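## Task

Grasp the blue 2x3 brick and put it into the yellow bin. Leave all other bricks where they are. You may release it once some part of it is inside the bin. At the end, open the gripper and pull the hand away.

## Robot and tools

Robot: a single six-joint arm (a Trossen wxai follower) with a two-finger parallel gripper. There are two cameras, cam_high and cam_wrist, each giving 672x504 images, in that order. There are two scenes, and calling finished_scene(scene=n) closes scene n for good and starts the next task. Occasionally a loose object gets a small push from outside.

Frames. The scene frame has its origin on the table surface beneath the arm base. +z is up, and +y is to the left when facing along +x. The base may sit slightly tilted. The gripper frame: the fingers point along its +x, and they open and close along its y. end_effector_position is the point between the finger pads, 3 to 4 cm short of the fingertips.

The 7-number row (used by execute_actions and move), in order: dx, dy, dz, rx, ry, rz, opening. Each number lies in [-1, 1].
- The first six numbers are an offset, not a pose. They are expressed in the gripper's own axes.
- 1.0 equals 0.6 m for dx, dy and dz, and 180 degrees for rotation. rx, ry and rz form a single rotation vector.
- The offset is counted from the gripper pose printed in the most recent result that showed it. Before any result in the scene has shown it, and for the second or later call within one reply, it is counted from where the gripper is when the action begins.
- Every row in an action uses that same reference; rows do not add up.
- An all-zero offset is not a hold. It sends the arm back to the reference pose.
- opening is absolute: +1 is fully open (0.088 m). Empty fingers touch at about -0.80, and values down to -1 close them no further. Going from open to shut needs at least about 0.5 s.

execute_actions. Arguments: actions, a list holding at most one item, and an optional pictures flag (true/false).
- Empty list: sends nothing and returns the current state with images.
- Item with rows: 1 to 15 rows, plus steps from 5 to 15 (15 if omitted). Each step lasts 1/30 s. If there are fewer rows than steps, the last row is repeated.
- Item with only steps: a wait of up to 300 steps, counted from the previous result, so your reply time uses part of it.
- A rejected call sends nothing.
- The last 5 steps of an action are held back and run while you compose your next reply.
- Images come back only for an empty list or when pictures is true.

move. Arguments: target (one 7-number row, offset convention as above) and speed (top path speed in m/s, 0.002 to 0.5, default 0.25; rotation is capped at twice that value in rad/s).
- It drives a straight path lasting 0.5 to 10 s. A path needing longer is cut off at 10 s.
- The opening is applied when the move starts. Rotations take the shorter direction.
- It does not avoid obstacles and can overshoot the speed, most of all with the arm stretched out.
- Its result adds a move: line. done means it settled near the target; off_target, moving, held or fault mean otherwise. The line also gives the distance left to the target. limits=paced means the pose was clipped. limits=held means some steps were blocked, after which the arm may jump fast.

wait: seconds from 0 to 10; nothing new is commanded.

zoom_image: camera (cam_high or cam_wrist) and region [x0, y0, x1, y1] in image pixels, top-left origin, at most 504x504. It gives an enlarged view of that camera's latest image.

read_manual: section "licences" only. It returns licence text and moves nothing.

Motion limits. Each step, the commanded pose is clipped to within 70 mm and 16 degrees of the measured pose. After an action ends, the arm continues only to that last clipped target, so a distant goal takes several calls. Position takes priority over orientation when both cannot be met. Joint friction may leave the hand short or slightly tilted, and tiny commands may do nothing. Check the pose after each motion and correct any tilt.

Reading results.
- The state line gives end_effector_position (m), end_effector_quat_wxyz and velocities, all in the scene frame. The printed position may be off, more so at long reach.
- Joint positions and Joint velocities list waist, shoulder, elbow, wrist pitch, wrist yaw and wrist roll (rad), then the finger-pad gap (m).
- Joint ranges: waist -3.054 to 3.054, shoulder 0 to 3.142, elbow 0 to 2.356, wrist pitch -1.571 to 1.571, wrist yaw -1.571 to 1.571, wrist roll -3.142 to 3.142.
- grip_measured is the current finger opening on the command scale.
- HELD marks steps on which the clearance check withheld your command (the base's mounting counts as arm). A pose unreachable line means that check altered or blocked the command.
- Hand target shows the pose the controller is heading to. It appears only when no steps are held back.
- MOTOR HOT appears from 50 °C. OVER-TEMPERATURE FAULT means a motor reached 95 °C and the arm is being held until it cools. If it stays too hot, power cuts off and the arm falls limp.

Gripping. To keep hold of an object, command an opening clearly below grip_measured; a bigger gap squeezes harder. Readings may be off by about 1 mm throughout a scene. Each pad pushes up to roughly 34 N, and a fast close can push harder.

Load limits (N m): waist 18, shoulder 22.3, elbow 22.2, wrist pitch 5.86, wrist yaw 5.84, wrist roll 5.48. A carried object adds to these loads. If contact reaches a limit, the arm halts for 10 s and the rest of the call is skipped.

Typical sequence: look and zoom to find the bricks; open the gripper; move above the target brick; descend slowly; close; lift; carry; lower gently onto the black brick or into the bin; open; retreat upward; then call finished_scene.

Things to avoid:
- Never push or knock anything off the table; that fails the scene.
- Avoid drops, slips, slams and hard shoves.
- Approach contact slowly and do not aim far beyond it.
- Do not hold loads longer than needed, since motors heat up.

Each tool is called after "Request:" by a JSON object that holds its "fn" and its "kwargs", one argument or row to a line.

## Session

Request:
{"fn": "execute_actions", "kwargs": {
  "actions": []
}}

Scene clock: 0.00 s of 4185.00 s.
end_effector_position=(+0.1446, +0.4916, +0.3464) grip_measured=+0.851 end_effector_quat_wxyz=(+0.720, -0.250, -0.014, +0.647) end_effector_velocity=(-0.003, +0.000, +0.003) end_effector_angular_velocity=(+0.019, +0.006, +0.016)
Joint positions: [ 2.038  1.182  0.796  0.868  0.624 -1.433  0.081]
Joint velocities: [ 0.002 -0.002 -0.002 -0.007 -0.022  0.007 -0.   ]
Heat: hottest shoulder 27 °C (+0.0 °C/min).
Hand target: +0.145, +0.492, +0.346; +0.720, -0.250, -0.014, +0.647

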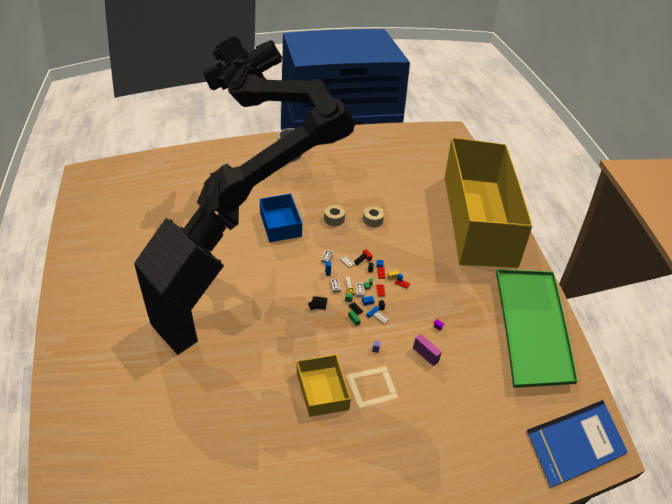

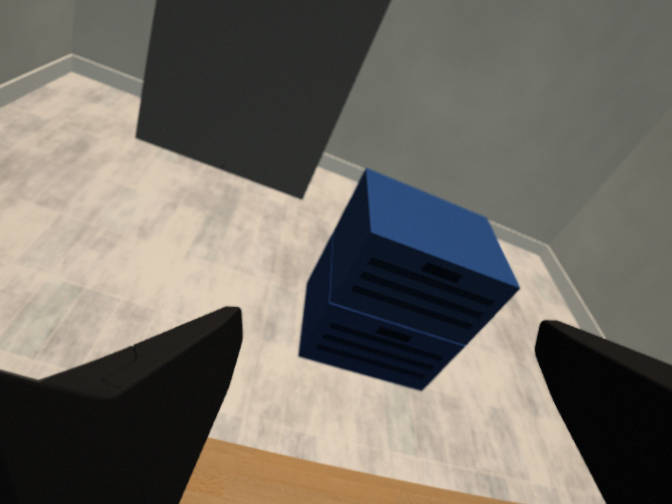

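Request:
{"fn": "move", "kwargs": {
  "target": [-0.66,-0.19,-0.55,0.488,0.4,-0.216,0.5],
  "speed": 0.2
}}

Scene clock: 5.87 s of 4185.00 s.
end_effector_position=(+0.2714, +0.0376, +0.2573) grip_measured=+0.500 end_effector_quat_wxyz=(+0.905, -0.184, +0.335, -0.185) end_effector_velocity=(-0.001, -0.001, +0.000) end_effector_angular_velocity=(-0.012, -0.009, +0.001)
Joint positions: [ 1.192  0.008  0.011  1.575  1.574 -1.282  0.063]
Joint velocities: [-0.012 -0.002 -0.007 -0.007 -0.007  0.007  0.   ]
Heat: hottest shoulder 27 °C (+0.0 °C/min).
Hand target: +0.270, +0.037, +0.256; +0.905, -0.185, +0.335, -0.187
Off the commanded pose: 0.058 m, 57 deg; orientation clipped at the last step of the last action.
joint sent to its limit — the command would take joint 2 (shoulder) past its lower limit, joint 4 (wrist pitch) past its upper limit and joint 5 (wrist yaw) past its upper limit, so those joints were sent only as far as their limits.
Kept back: nothing.
move: off_target; limits=paced

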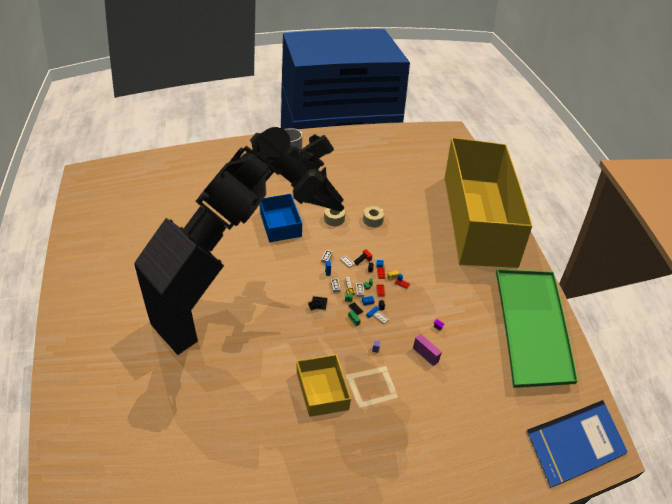

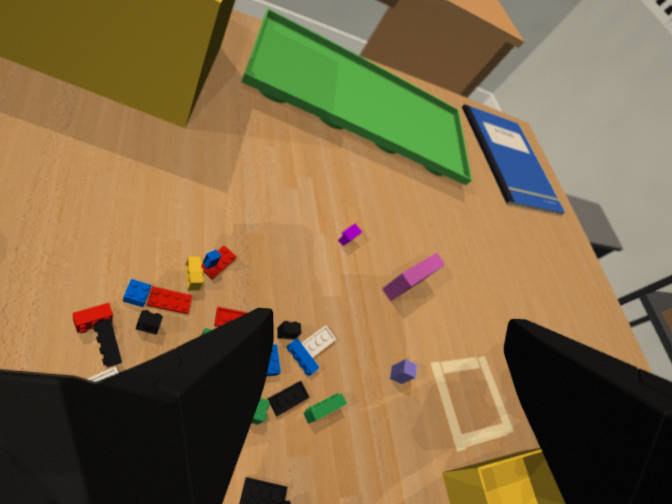

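Request:
{"fn": "move", "kwargs": {
  "target": [0.343,0.007,0.007,0,0.268,0.173,0.5],
  "speed": 0.1
}}

Scene clock: 14.73 s of 4185.00 s.
end_effector_position=(+0.2712, +0.0434, +0.2524) grip_measured=+0.500 end_effector_quat_wxyz=(+0.908, -0.170, +0.346, -0.166) end_effector_velocity=(+0.002, -0.000, +0.002) end_effector_angular_velocity=(-0.015, -0.015, +0.018)
Joint positions: [ 1.242  0.007  0.011  1.575  1.574 -1.273  0.063]
Joint velocities: [-0.007 -0.002 -0.002  0.007 -0.022 -0.022 -0.   ]
Heat: hottest shoulder 27 °C (+0.0 °C/min).
Hand target: +0.270, +0.043, +0.251; +0.908, -0.169, +0.347, -0.165
Off the commanded pose: 0.206 m, 55 deg; position and orientation clipped at the last step of the last action.
joint sent to its limit — the command would take joint 2 (shoulder) past its lower limit, joint 4 (wrist pitch) past its upper limit and joint 5 (wrist yaw) past its upper limit, so those joints were sent only as far as their limits.
Kept back: nothing.
move: off_target; limits=paced

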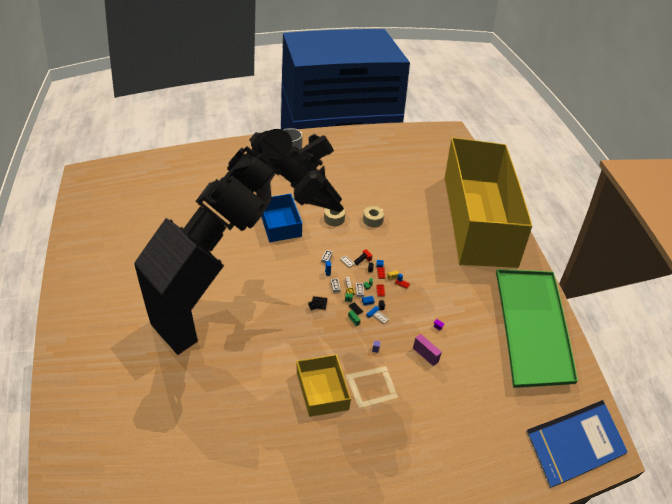

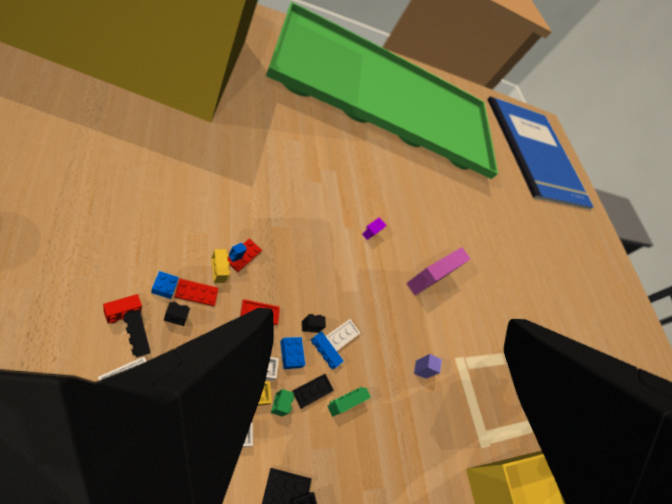

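Request:
{"fn": "move", "kwargs": {
  "target": [-0.2,0.059,0.194,0,-0.478,0.146,0.5]
}}

Scene clock: 18.63 s of 4185.00 s.
end_effector_position=(+0.2931, +0.1559, +0.3987) grip_measured=+0.500 end_effector_quat_wxyz=(+0.948, -0.167, -0.237, +0.132) end_effector_velocity=(-0.002, +0.002, +0.002) end_effector_angular_velocity=(-0.009, -0.021, +0.010)
Joint positions: [ 1.196  0.007  0.009  1.575  0.24  -1.225  0.063]
Joint velocities: [-0.032 -0.002 -0.002 -0.007 -0.022  0.022 -0.   ]
Heat: hottest shoulder 27 °C (+0.0 °C/min).
Hand target: +0.291, +0.156, +0.397; +0.947, -0.168, -0.238, +0.134
Off the commanded pose: 0.025 m, 14 deg.
joint sent to its limit — the command would take joint 2 (shoulder) past its lower limit and joint 3 (elbow) past its lower limit, so those joints were sent only as far as their limits.
Kept back: nothing.
move: off_target; limits=paced

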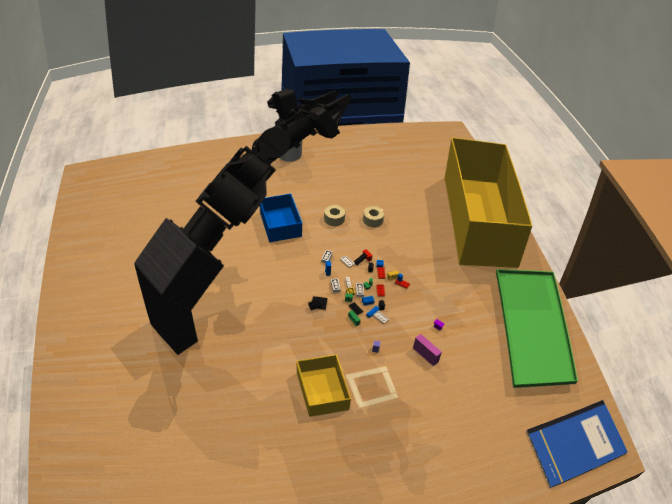

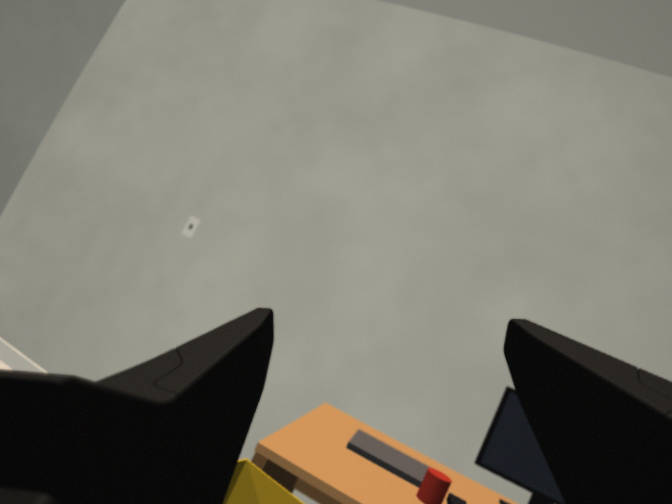

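Request:
{"fn": "move", "kwargs": {
  "target": [0.1,0.03,-0.01,-0.8,-0.03,0,0.5],
  "speed": 0.4
}}

Scene clock: 22.53 s of 4185.00 s.
end_effector_position=(+0.3431, +0.1888, +0.4084) grip_measured=+0.500 end_effector_quat_wxyz=(-0.124, +0.949, +0.232, +0.176) end_effector_velocity=(-0.001, -0.000, -0.001) end_effector_angular_velocity=(-0.008, -0.014, -0.026)
Joint positions: [ 0.082  0.244  0.221  1.39   0.037 -2.614  0.063]
Joint velocities: [ 0.149  0.007 -0.007  0.022  0.051 -0.168  0.   ]
Heat: hottest shoulder 27 °C (+0.0 °C/min).
Hand target: +0.344, +0.190, +0.412; -0.125, +0.947, +0.232, +0.181
Off the commanded pose: 0.003 m, 0 deg.
Kept back: nothing.
move: done

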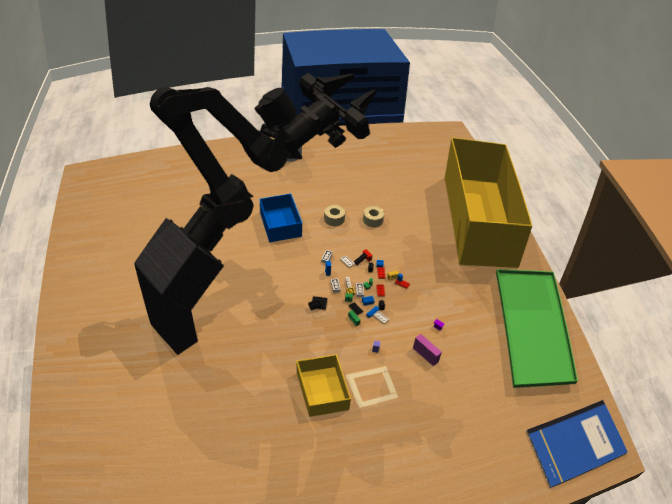

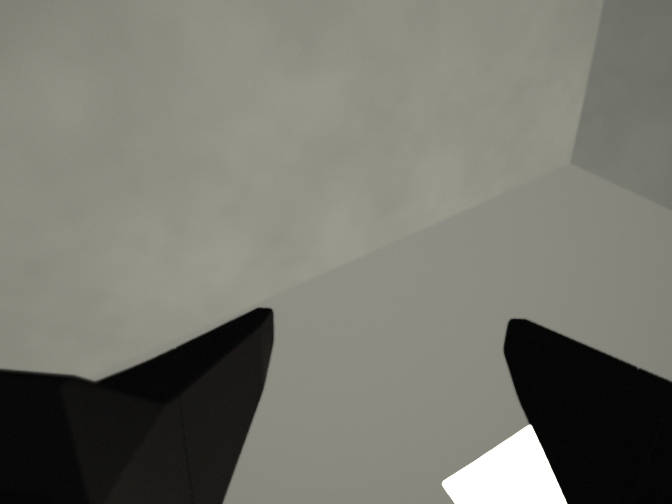

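Request:
{"fn": "move", "kwargs": {
  "target": [-0.243,0.27,0.2,0,-0.52,0.3,0.5],
  "speed": 0.4
}}

Scene clock: 26.40 s of 4185.00 s.
end_effector_position=(+0.3319, +0.0269, +0.2167) grip_measured=+0.500 end_effector_quat_wxyz=(+0.020, +0.774, -0.163, -0.612) end_effector_velocity=(+0.000, -0.002, +0.001) end_effector_angular_velocity=(-0.020, +0.007, +0.001)
Joint positions: [-0.753  0.735  0.852 -0.832 -0.707 -3.089  0.063]
Joint velocities: [ 0.002  0.002  0.007 -0.007  0.022 -0.007 -0.   ]
Heat: hottest shoulder 27 °C (+0.0 °C/min).
Hand target: +0.334, +0.028, +0.218; +0.023, +0.774, -0.162, -0.612
Off the commanded pose: 0.003 m, 0 deg.
Kept back: nothing.
move: done; limits=paced

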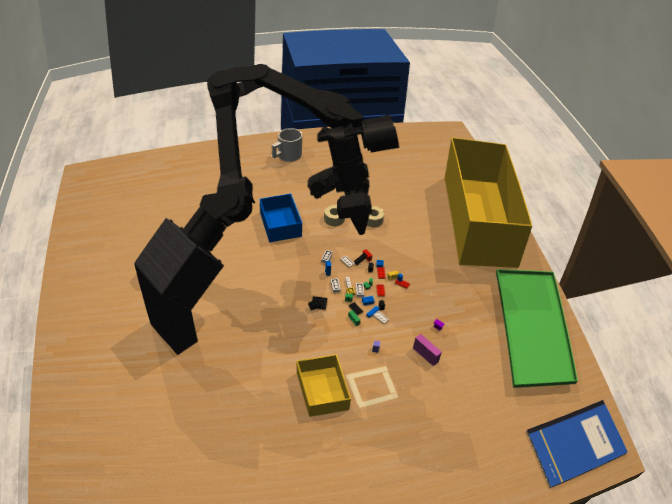

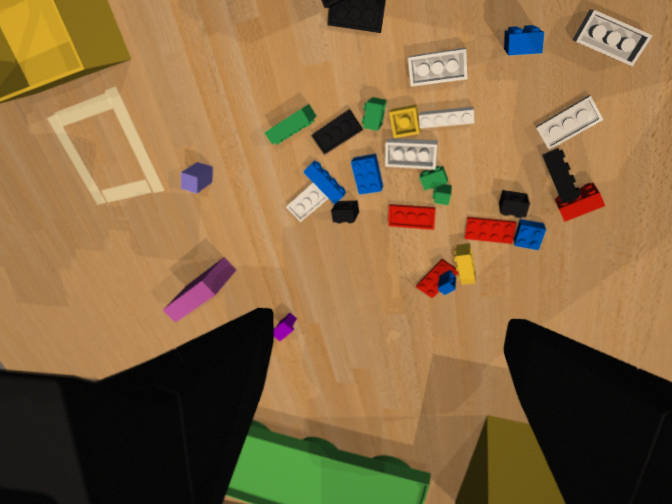

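Request:
{"fn": "move", "kwargs": {
  "target": [0.216,0.048,0.033,0.921,-0.121,0.108,0],
  "speed": 0.4
}}

Scene clock: 30.80 s of 4185.00 s.
end_effector_position=(+0.3341, -0.0313, +0.0967) grip_measured=+0.000 end_effector_quat_wxyz=(+0.708, -0.006, +0.706, +0.003) end_effector_velocity=(-0.001, +0.001, +0.001) end_effector_angular_velocity=(+0.006, +0.002, -0.014)
Joint positions: [-0.572  1.306  0.813 -0.436 -0.822 -0.218  0.039]
Joint velocities: [-0.002 -0.002 -0.002 -0.007 -0.007  0.007 -0.   ]
Heat: hottest shoulder 27 °C (+0.0 °C/min).
Hand target: +0.332, -0.032, +0.096; +0.707, -0.001, +0.708, -0.000
Off the commanded pose: 0.002 m, 1 deg.
Kept back: nothing.
move: done

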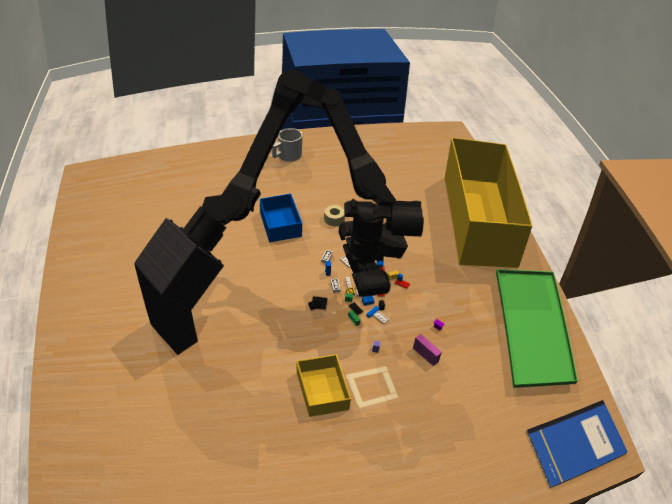

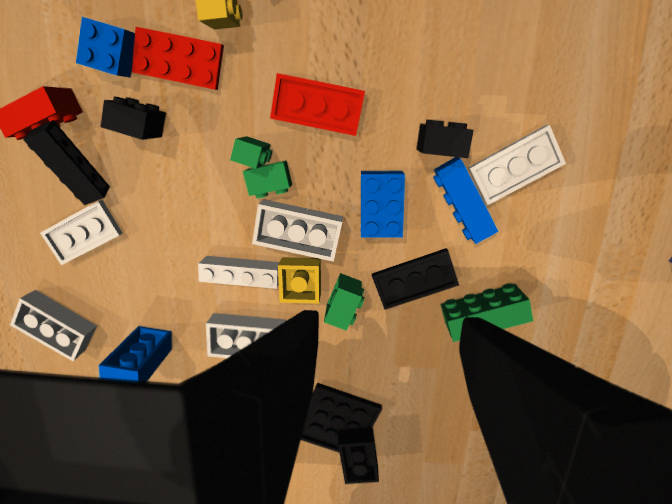

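Request:
{"fn": "move", "kwargs": {
  "target": [0.068,0,0.048,0,0,0,-0.3],
  "speed": 0.1
}}

Scene clock: 32.77 s of 4185.00 s.
end_effector_position=(+0.3612, -0.0302, +0.0570) grip_measured=-0.300 end_effector_quat_wxyz=(+0.708, -0.005, +0.706, +0.003) end_effector_velocity=(+0.003, +0.000, +0.000) end_effector_angular_velocity=(-0.006, -0.007, +0.017)
Joint positions: [-0.448  1.442  0.895 -0.287 -0.744 -0.083  0.024]
Joint velocities: [ 0.002 -0.002  0.002  0.007  0.007 -0.007 -0.   ]
Heat: hottest shoulder 27 °C (+0.0 °C/min).
Hand target: +0.363, -0.031, +0.056; +0.708, -0.006, +0.706, +0.003
Off the commanded pose: 0.002 m, 0 deg.
Kept back: nothing.
move: done

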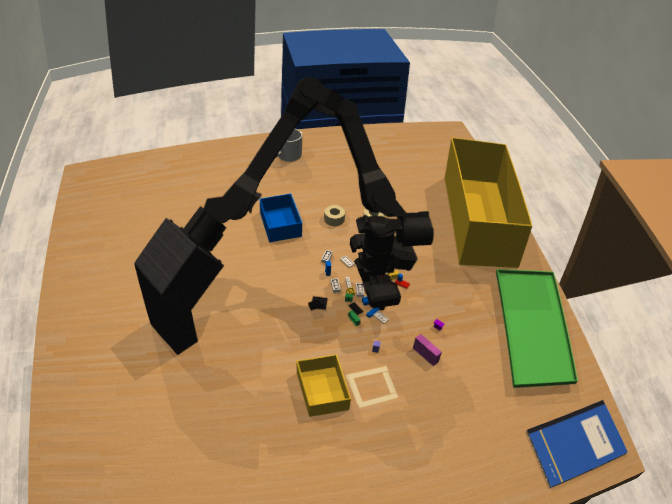

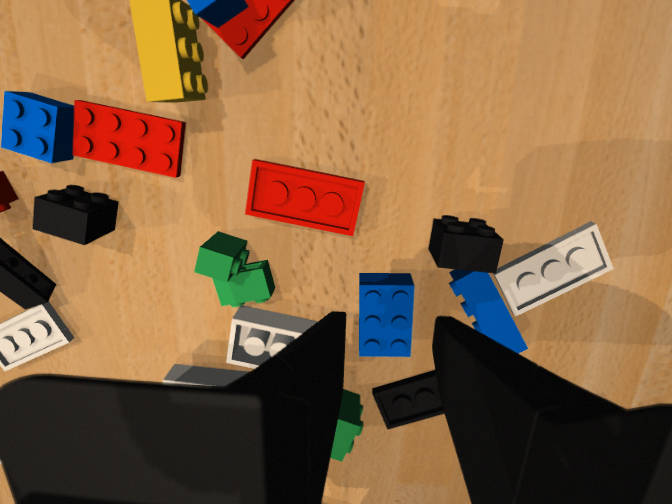

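Request:
{"fn": "move", "kwargs": {
  "target": [0.032,0,0.01,0,0,0,-0.3],
  "speed": 0.04
}}

Request:
{"fn": "move", "kwargs": {
  "target": [0,0,0,0,0,0,-0.62]
}}

Request:
{"fn": "move", "kwargs": {
  "target": [-0.17,0,0,0,0,0,-0.62],
  "speed": 0.15
}}

Request:
{"fn": "move", "kwargs": {
  "target": [0,-0.3,-0.25,0,0,0,-0.62]
}}

Scene clock: 33.80 s of 4185.00 s.
end_effector_position=(+0.3654, -0.0297, +0.0389) grip_measured=-0.300 end_effector_quat_wxyz=(+0.708, -0.005, +0.707, +0.004) end_effector_velocity=(+0.003, +0.001, +0.001) end_effector_angular_velocity=(+0.005, -0.011, +0.014)
Joint positions: [-0.403  1.494  0.908 -0.219 -0.715 -0.04   0.024]
Joint velocities: [-0.002 -0.002  0.002  0.007 -0.007 -0.007 -0.   ]
Heat: hottest shoulder 27 °C (+0.0 °C/min).
Hand target: +0.367, -0.030, +0.038; +0.708, -0.005, +0.706, +0.003
Off the commanded pose: 0.002 m, 0 deg.
Kept back: nothing.
move: done

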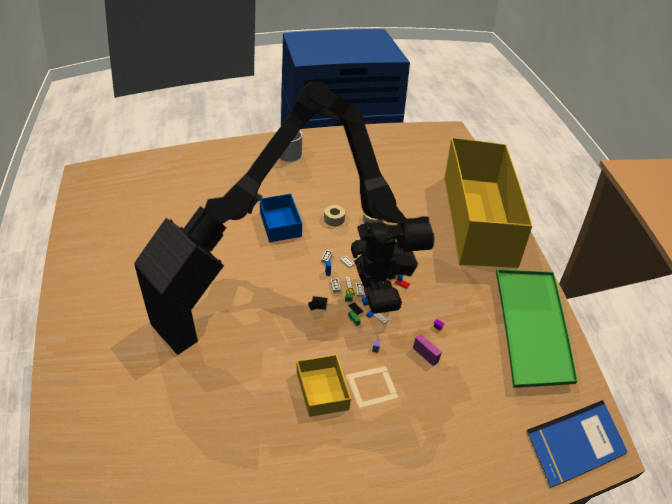

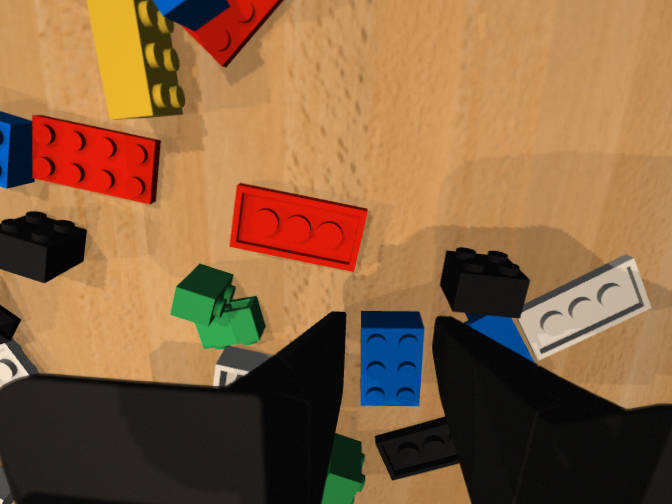

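Scene clock: 34.30 s of 4185.00 s.
end_effector_position=(+0.3655, -0.0296, +0.0390) grip_measured=-0.482 end_effector_quat_wxyz=(+0.708, -0.005, +0.706, +0.004) end_effector_velocity=(-0.005, -0.002, -0.000) end_effector_angular_velocity=(-0.008, +0.019, -0.012)
Joint positions: [-0.403  1.494  0.909 -0.219 -0.715 -0.04   0.015]
Joint velocities: [-0.002  0.002 -0.002 -0.022  0.007 -0.007 -0.   ]
Heat: hottest shoulder 27 °C (+0.0 °C/min).
Hand target: +0.365, -0.030, +0.039; +0.708, -0.005, +0.707, +0.004
Off the commanded pose: 0.000 m, 0 deg.
Kept back: nothing.
move: done

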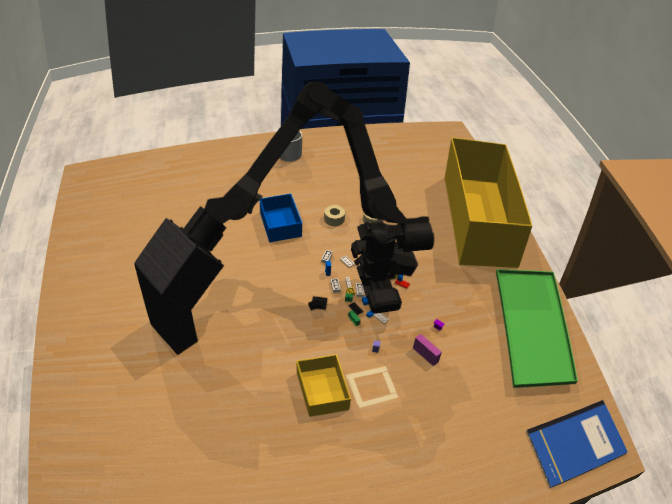

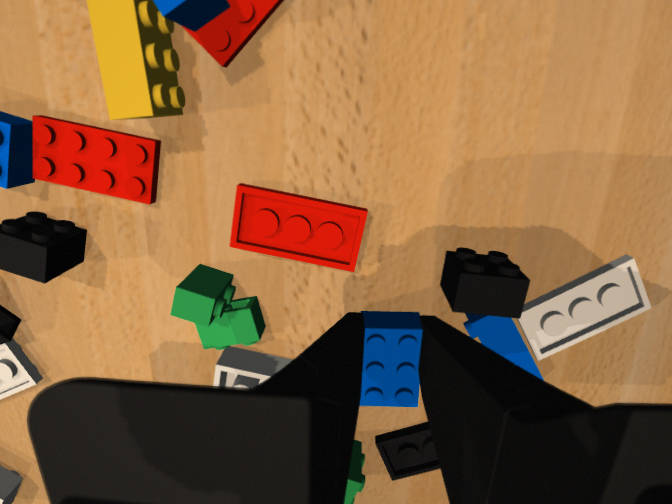

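Scene clock: 35.43 s of 4185.00 s.
end_effector_position=(+0.3623, -0.0306, +0.1386) grip_measured=-0.485 end_effector_quat_wxyz=(+0.704, -0.001, +0.710, +0.002) end_effector_velocity=(+0.001, +0.003, +0.003) end_effector_angular_velocity=(+0.018, -0.004, +0.008)
Joint positions: [-0.683  1.325  1.021 -0.75  -0.885 -0.365  0.015]
Joint velocities: [-0.007 -0.002  0.007 -0.022 -0.022 -0.022 -0.   ]
Heat: hottest shoulder 27 °C (+0.0 °C/min).
Hand target: +0.365, -0.030, +0.141; +0.707, -0.005, +0.707, +0.004
Off the commanded pose: 0.004 m, 1 deg.
Kept back: nothing.
move: done

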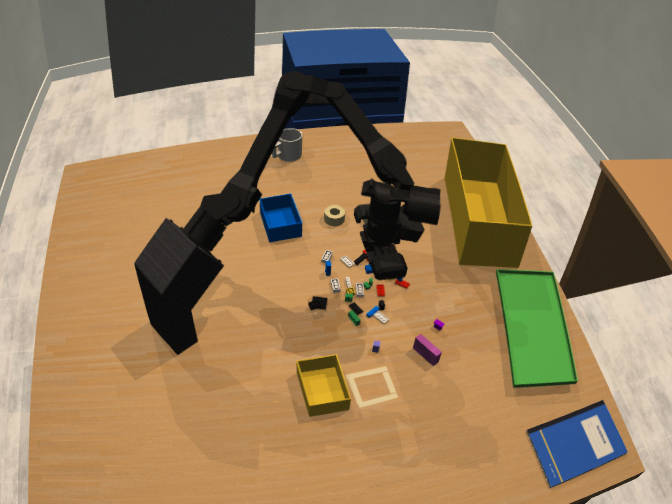

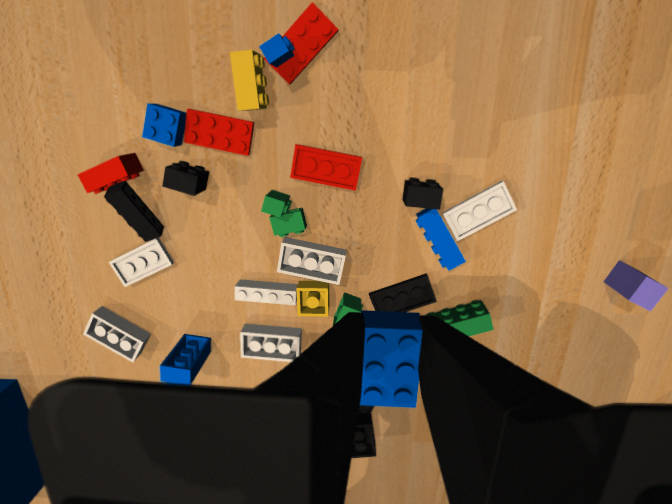

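Scene clock: 36.90 s of 4185.00 s.
end_effector_position=(+0.2113, -0.2087, +0.1378) grip_measured=-0.485 end_effector_quat_wxyz=(+0.702, +0.001, +0.712, +0.004) end_effector_velocity=(-0.005, +0.002, -0.001) end_effector_angular_velocity=(+0.007, +0.010, +0.002)
Joint positions: [-1.173  1.993  0.957 -0.704 -0.977 -1.198  0.015]
Joint velocities: [-0.002  0.007 -0.007 -0.007  0.007 -0.022  0.   ]
Heat: hottest shoulder 27 °C (+0.0 °C/min).
Hand target: +0.212, -0.211, +0.139; +0.703, -0.000, +0.711, +0.003
Off the commanded pose: 0.003 m, 0 deg.
Kept back: nothing.
move: done

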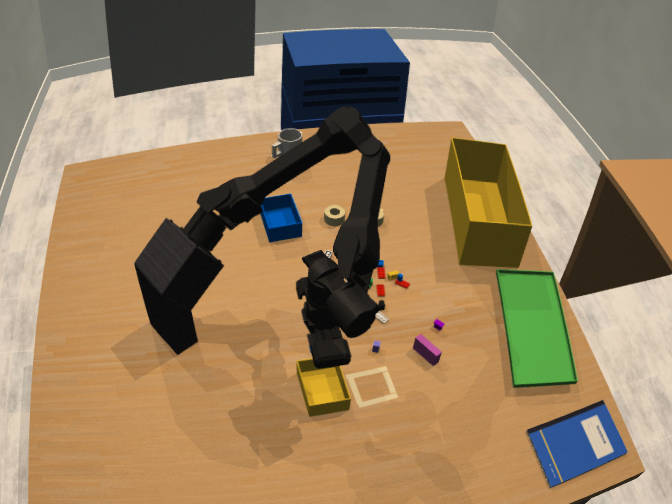

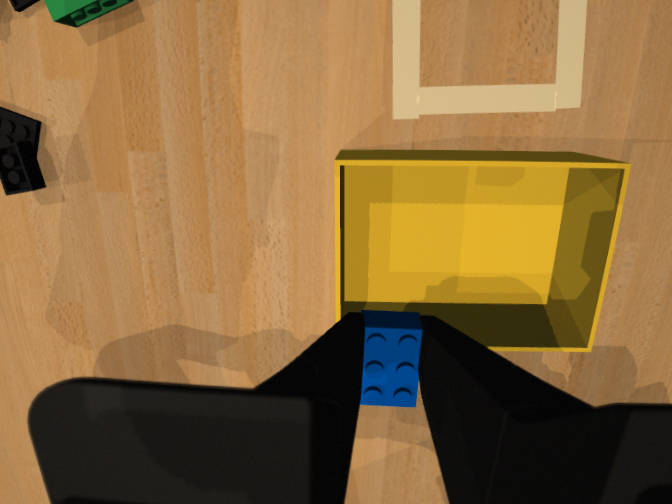

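Request:
{"fn": "move", "kwargs": {
  "target": [0.03,-0.058,0.018,0,0,0,-0.62],
  "speed": 0.1
}}

Request:
{"fn": "move", "kwargs": {
  "target": [0.09,0,0,0,0,0,-0.62],
  "speed": 0.07
}}

Request:
{"fn": "move", "kwargs": {
  "target": [0,0,0,0,0,0,-0.3]
}}

Request:
{"fn": "move", "kwargs": {
  "target": [-0.17,0,0,0,0,0,-0.3],
  "speed": 0.15
}}

Scene clock: 38.00 s of 4185.00 s.
end_effector_position=(+0.2208, -0.2415, +0.1198) grip_measured=-0.485 end_effector_quat_wxyz=(+0.702, +0.001, +0.713, +0.003) end_effector_velocity=(+0.004, +0.002, -0.000) end_effector_angular_velocity=(+0.013, -0.018, +0.006)
Joint positions: [-1.133  2.12   1.075 -0.638 -0.98  -1.127  0.015]
Joint velocities: [ 0.002 -0.002  0.002 -0.007 -0.022 -0.007 -0.   ]
Heat: hottest shoulder 27 °C (+0.0 °C/min).
Hand target: +0.222, -0.243, +0.119; +0.702, +0.001, +0.712, +0.003
Off the commanded pose: 0.002 m, 0 deg.
Kept back: nothing.
move: done

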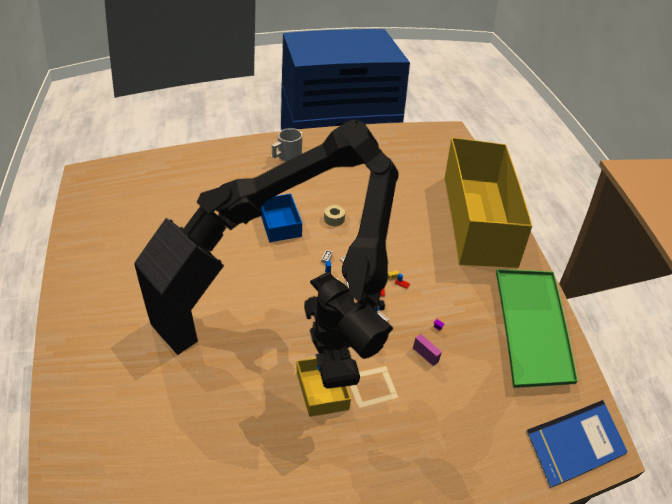

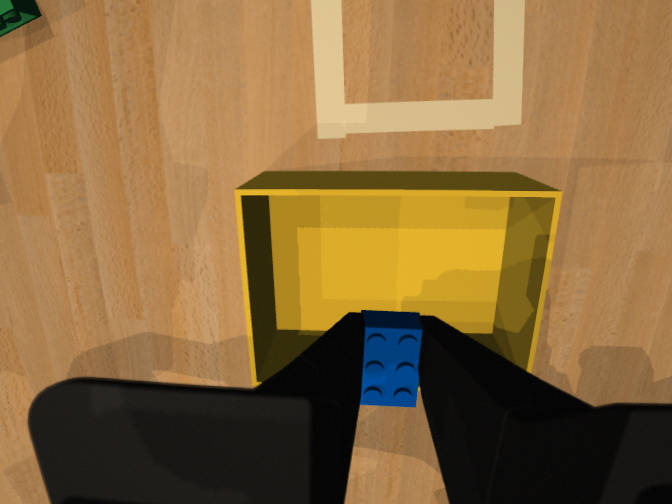

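Scene clock: 39.10 s of 4185.00 s.
end_effector_position=(+0.2231, -0.2415, +0.0670) grip_measured=-0.485 end_effector_quat_wxyz=(+0.703, -0.003, +0.711, +0.005) end_effector_velocity=(-0.000, -0.002, +0.001) end_effector_angular_velocity=(-0.010, +0.002, -0.002)
Joint positions: [-0.994  2.167  0.997 -0.295 -0.982 -0.879  0.015]
Joint velocities: [-0.002 -0.002 -0.002  0.007  0.007  0.007 -0.   ]
Heat: hottest shoulder 27 °C (+0.0 °C/min).
Hand target: +0.220, -0.241, +0.066; +0.702, +0.001, +0.712, +0.003
Off the commanded pose: 0.003 m, 1 deg.
Kept back: nothing.
move: done

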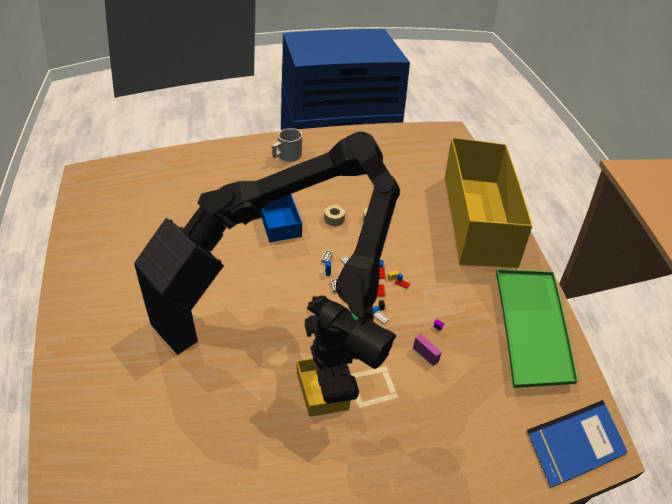

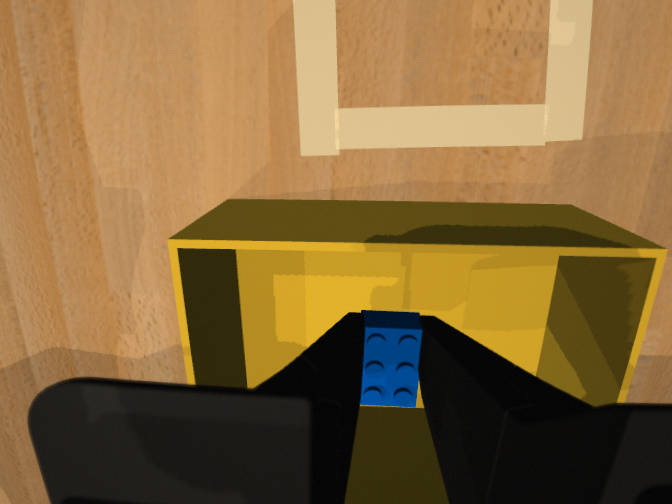

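Scene clock: 39.60 s of 4185.00 s.
end_effector_position=(+0.2232, -0.2416, +0.0670) grip_measured=-0.301 end_effector_quat_wxyz=(+0.703, -0.003, +0.711, +0.005) end_effector_velocity=(+0.000, +0.002, +0.001) end_effector_angular_velocity=(+0.010, -0.001, -0.008)
Joint positions: [-0.994  2.167  0.997 -0.295 -0.982 -0.878  0.024]
Joint velocities: [-0.002 -0.002  0.002 -0.022 -0.007 -0.007  0.001]
Heat: hottest shoulder 27 °C (+0.0 °C/min).
Hand target: +0.223, -0.242, +0.067; +0.703, -0.003, +0.711, +0.005
Off the commanded pose: 0.000 m, 0 deg.
Kept back: nothing.
move: done

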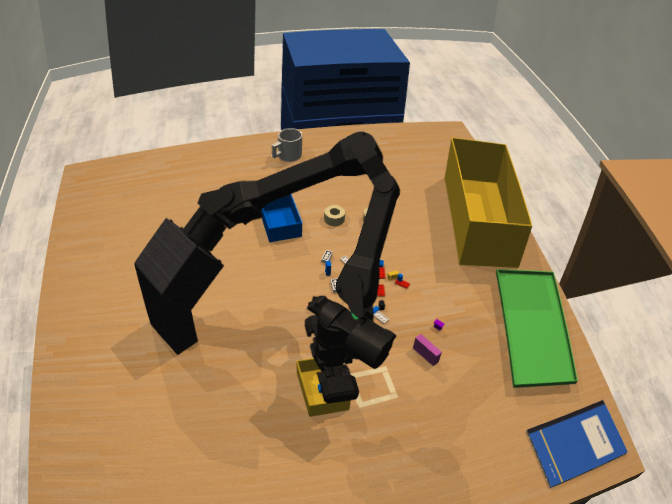

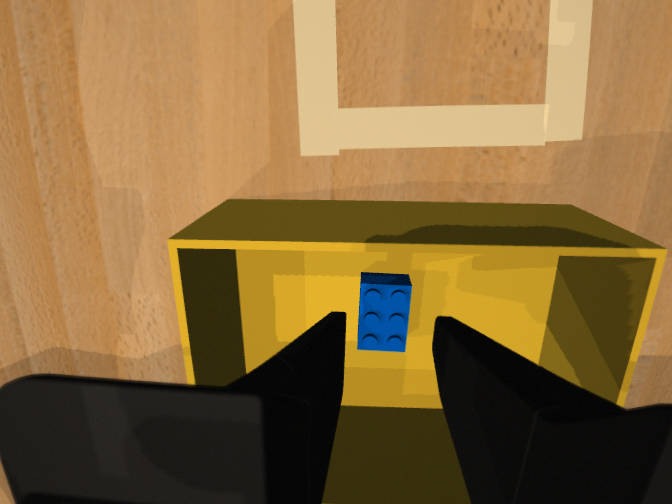

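Scene clock: 40.73 s of 4185.00 s.
end_effector_position=(+0.2226, -0.2403, +0.1671) grip_measured=-0.300 end_effector_quat_wxyz=(+0.703, +0.001, +0.712, +0.006) end_effector_velocity=(+0.002, +0.004, +0.004) end_effector_angular_velocity=(+0.009, -0.008, -0.000)
Joint positions: [-1.251  2.102  1.177 -0.932 -0.961 -1.339  0.024]
Joint velocities: [-0.007 -0.007  0.007 -0.037 -0.007 -0.022 -0.   ]
Heat: hottest shoulder 28 °C (+1.5 °C/min).
Hand target: +0.224, -0.242, +0.169; +0.703, -0.003, +0.712, +0.006
Off the commanded pose: 0.003 m, 1 deg.
Kept back: nothing.
move: done

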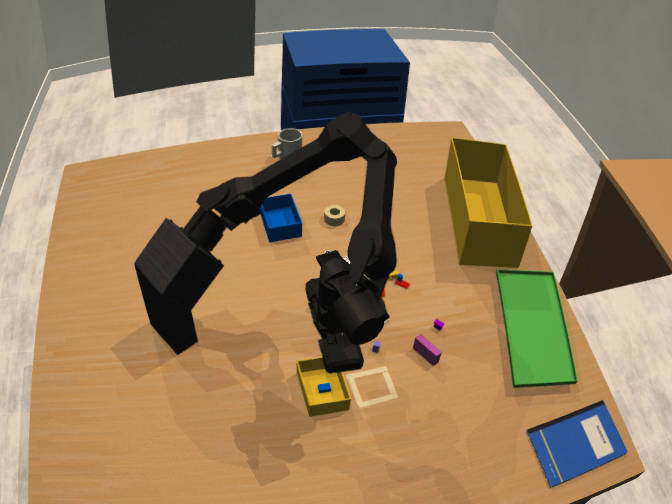

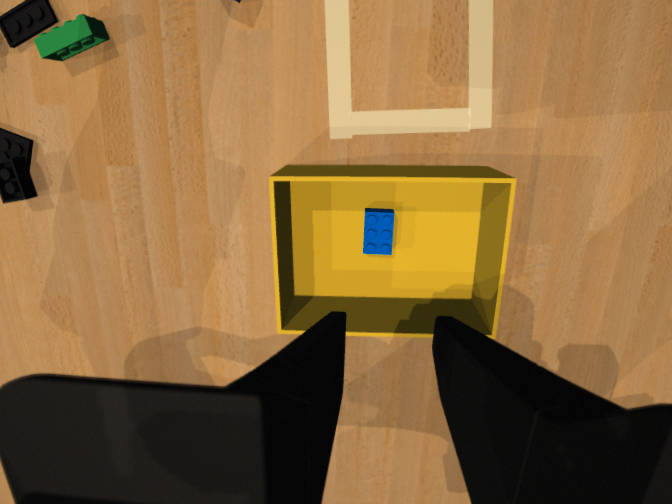

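Request:
{"fn": "finished_scene", "kwargs": {
  "scene": 2
}}

The scene is finished: the task was done.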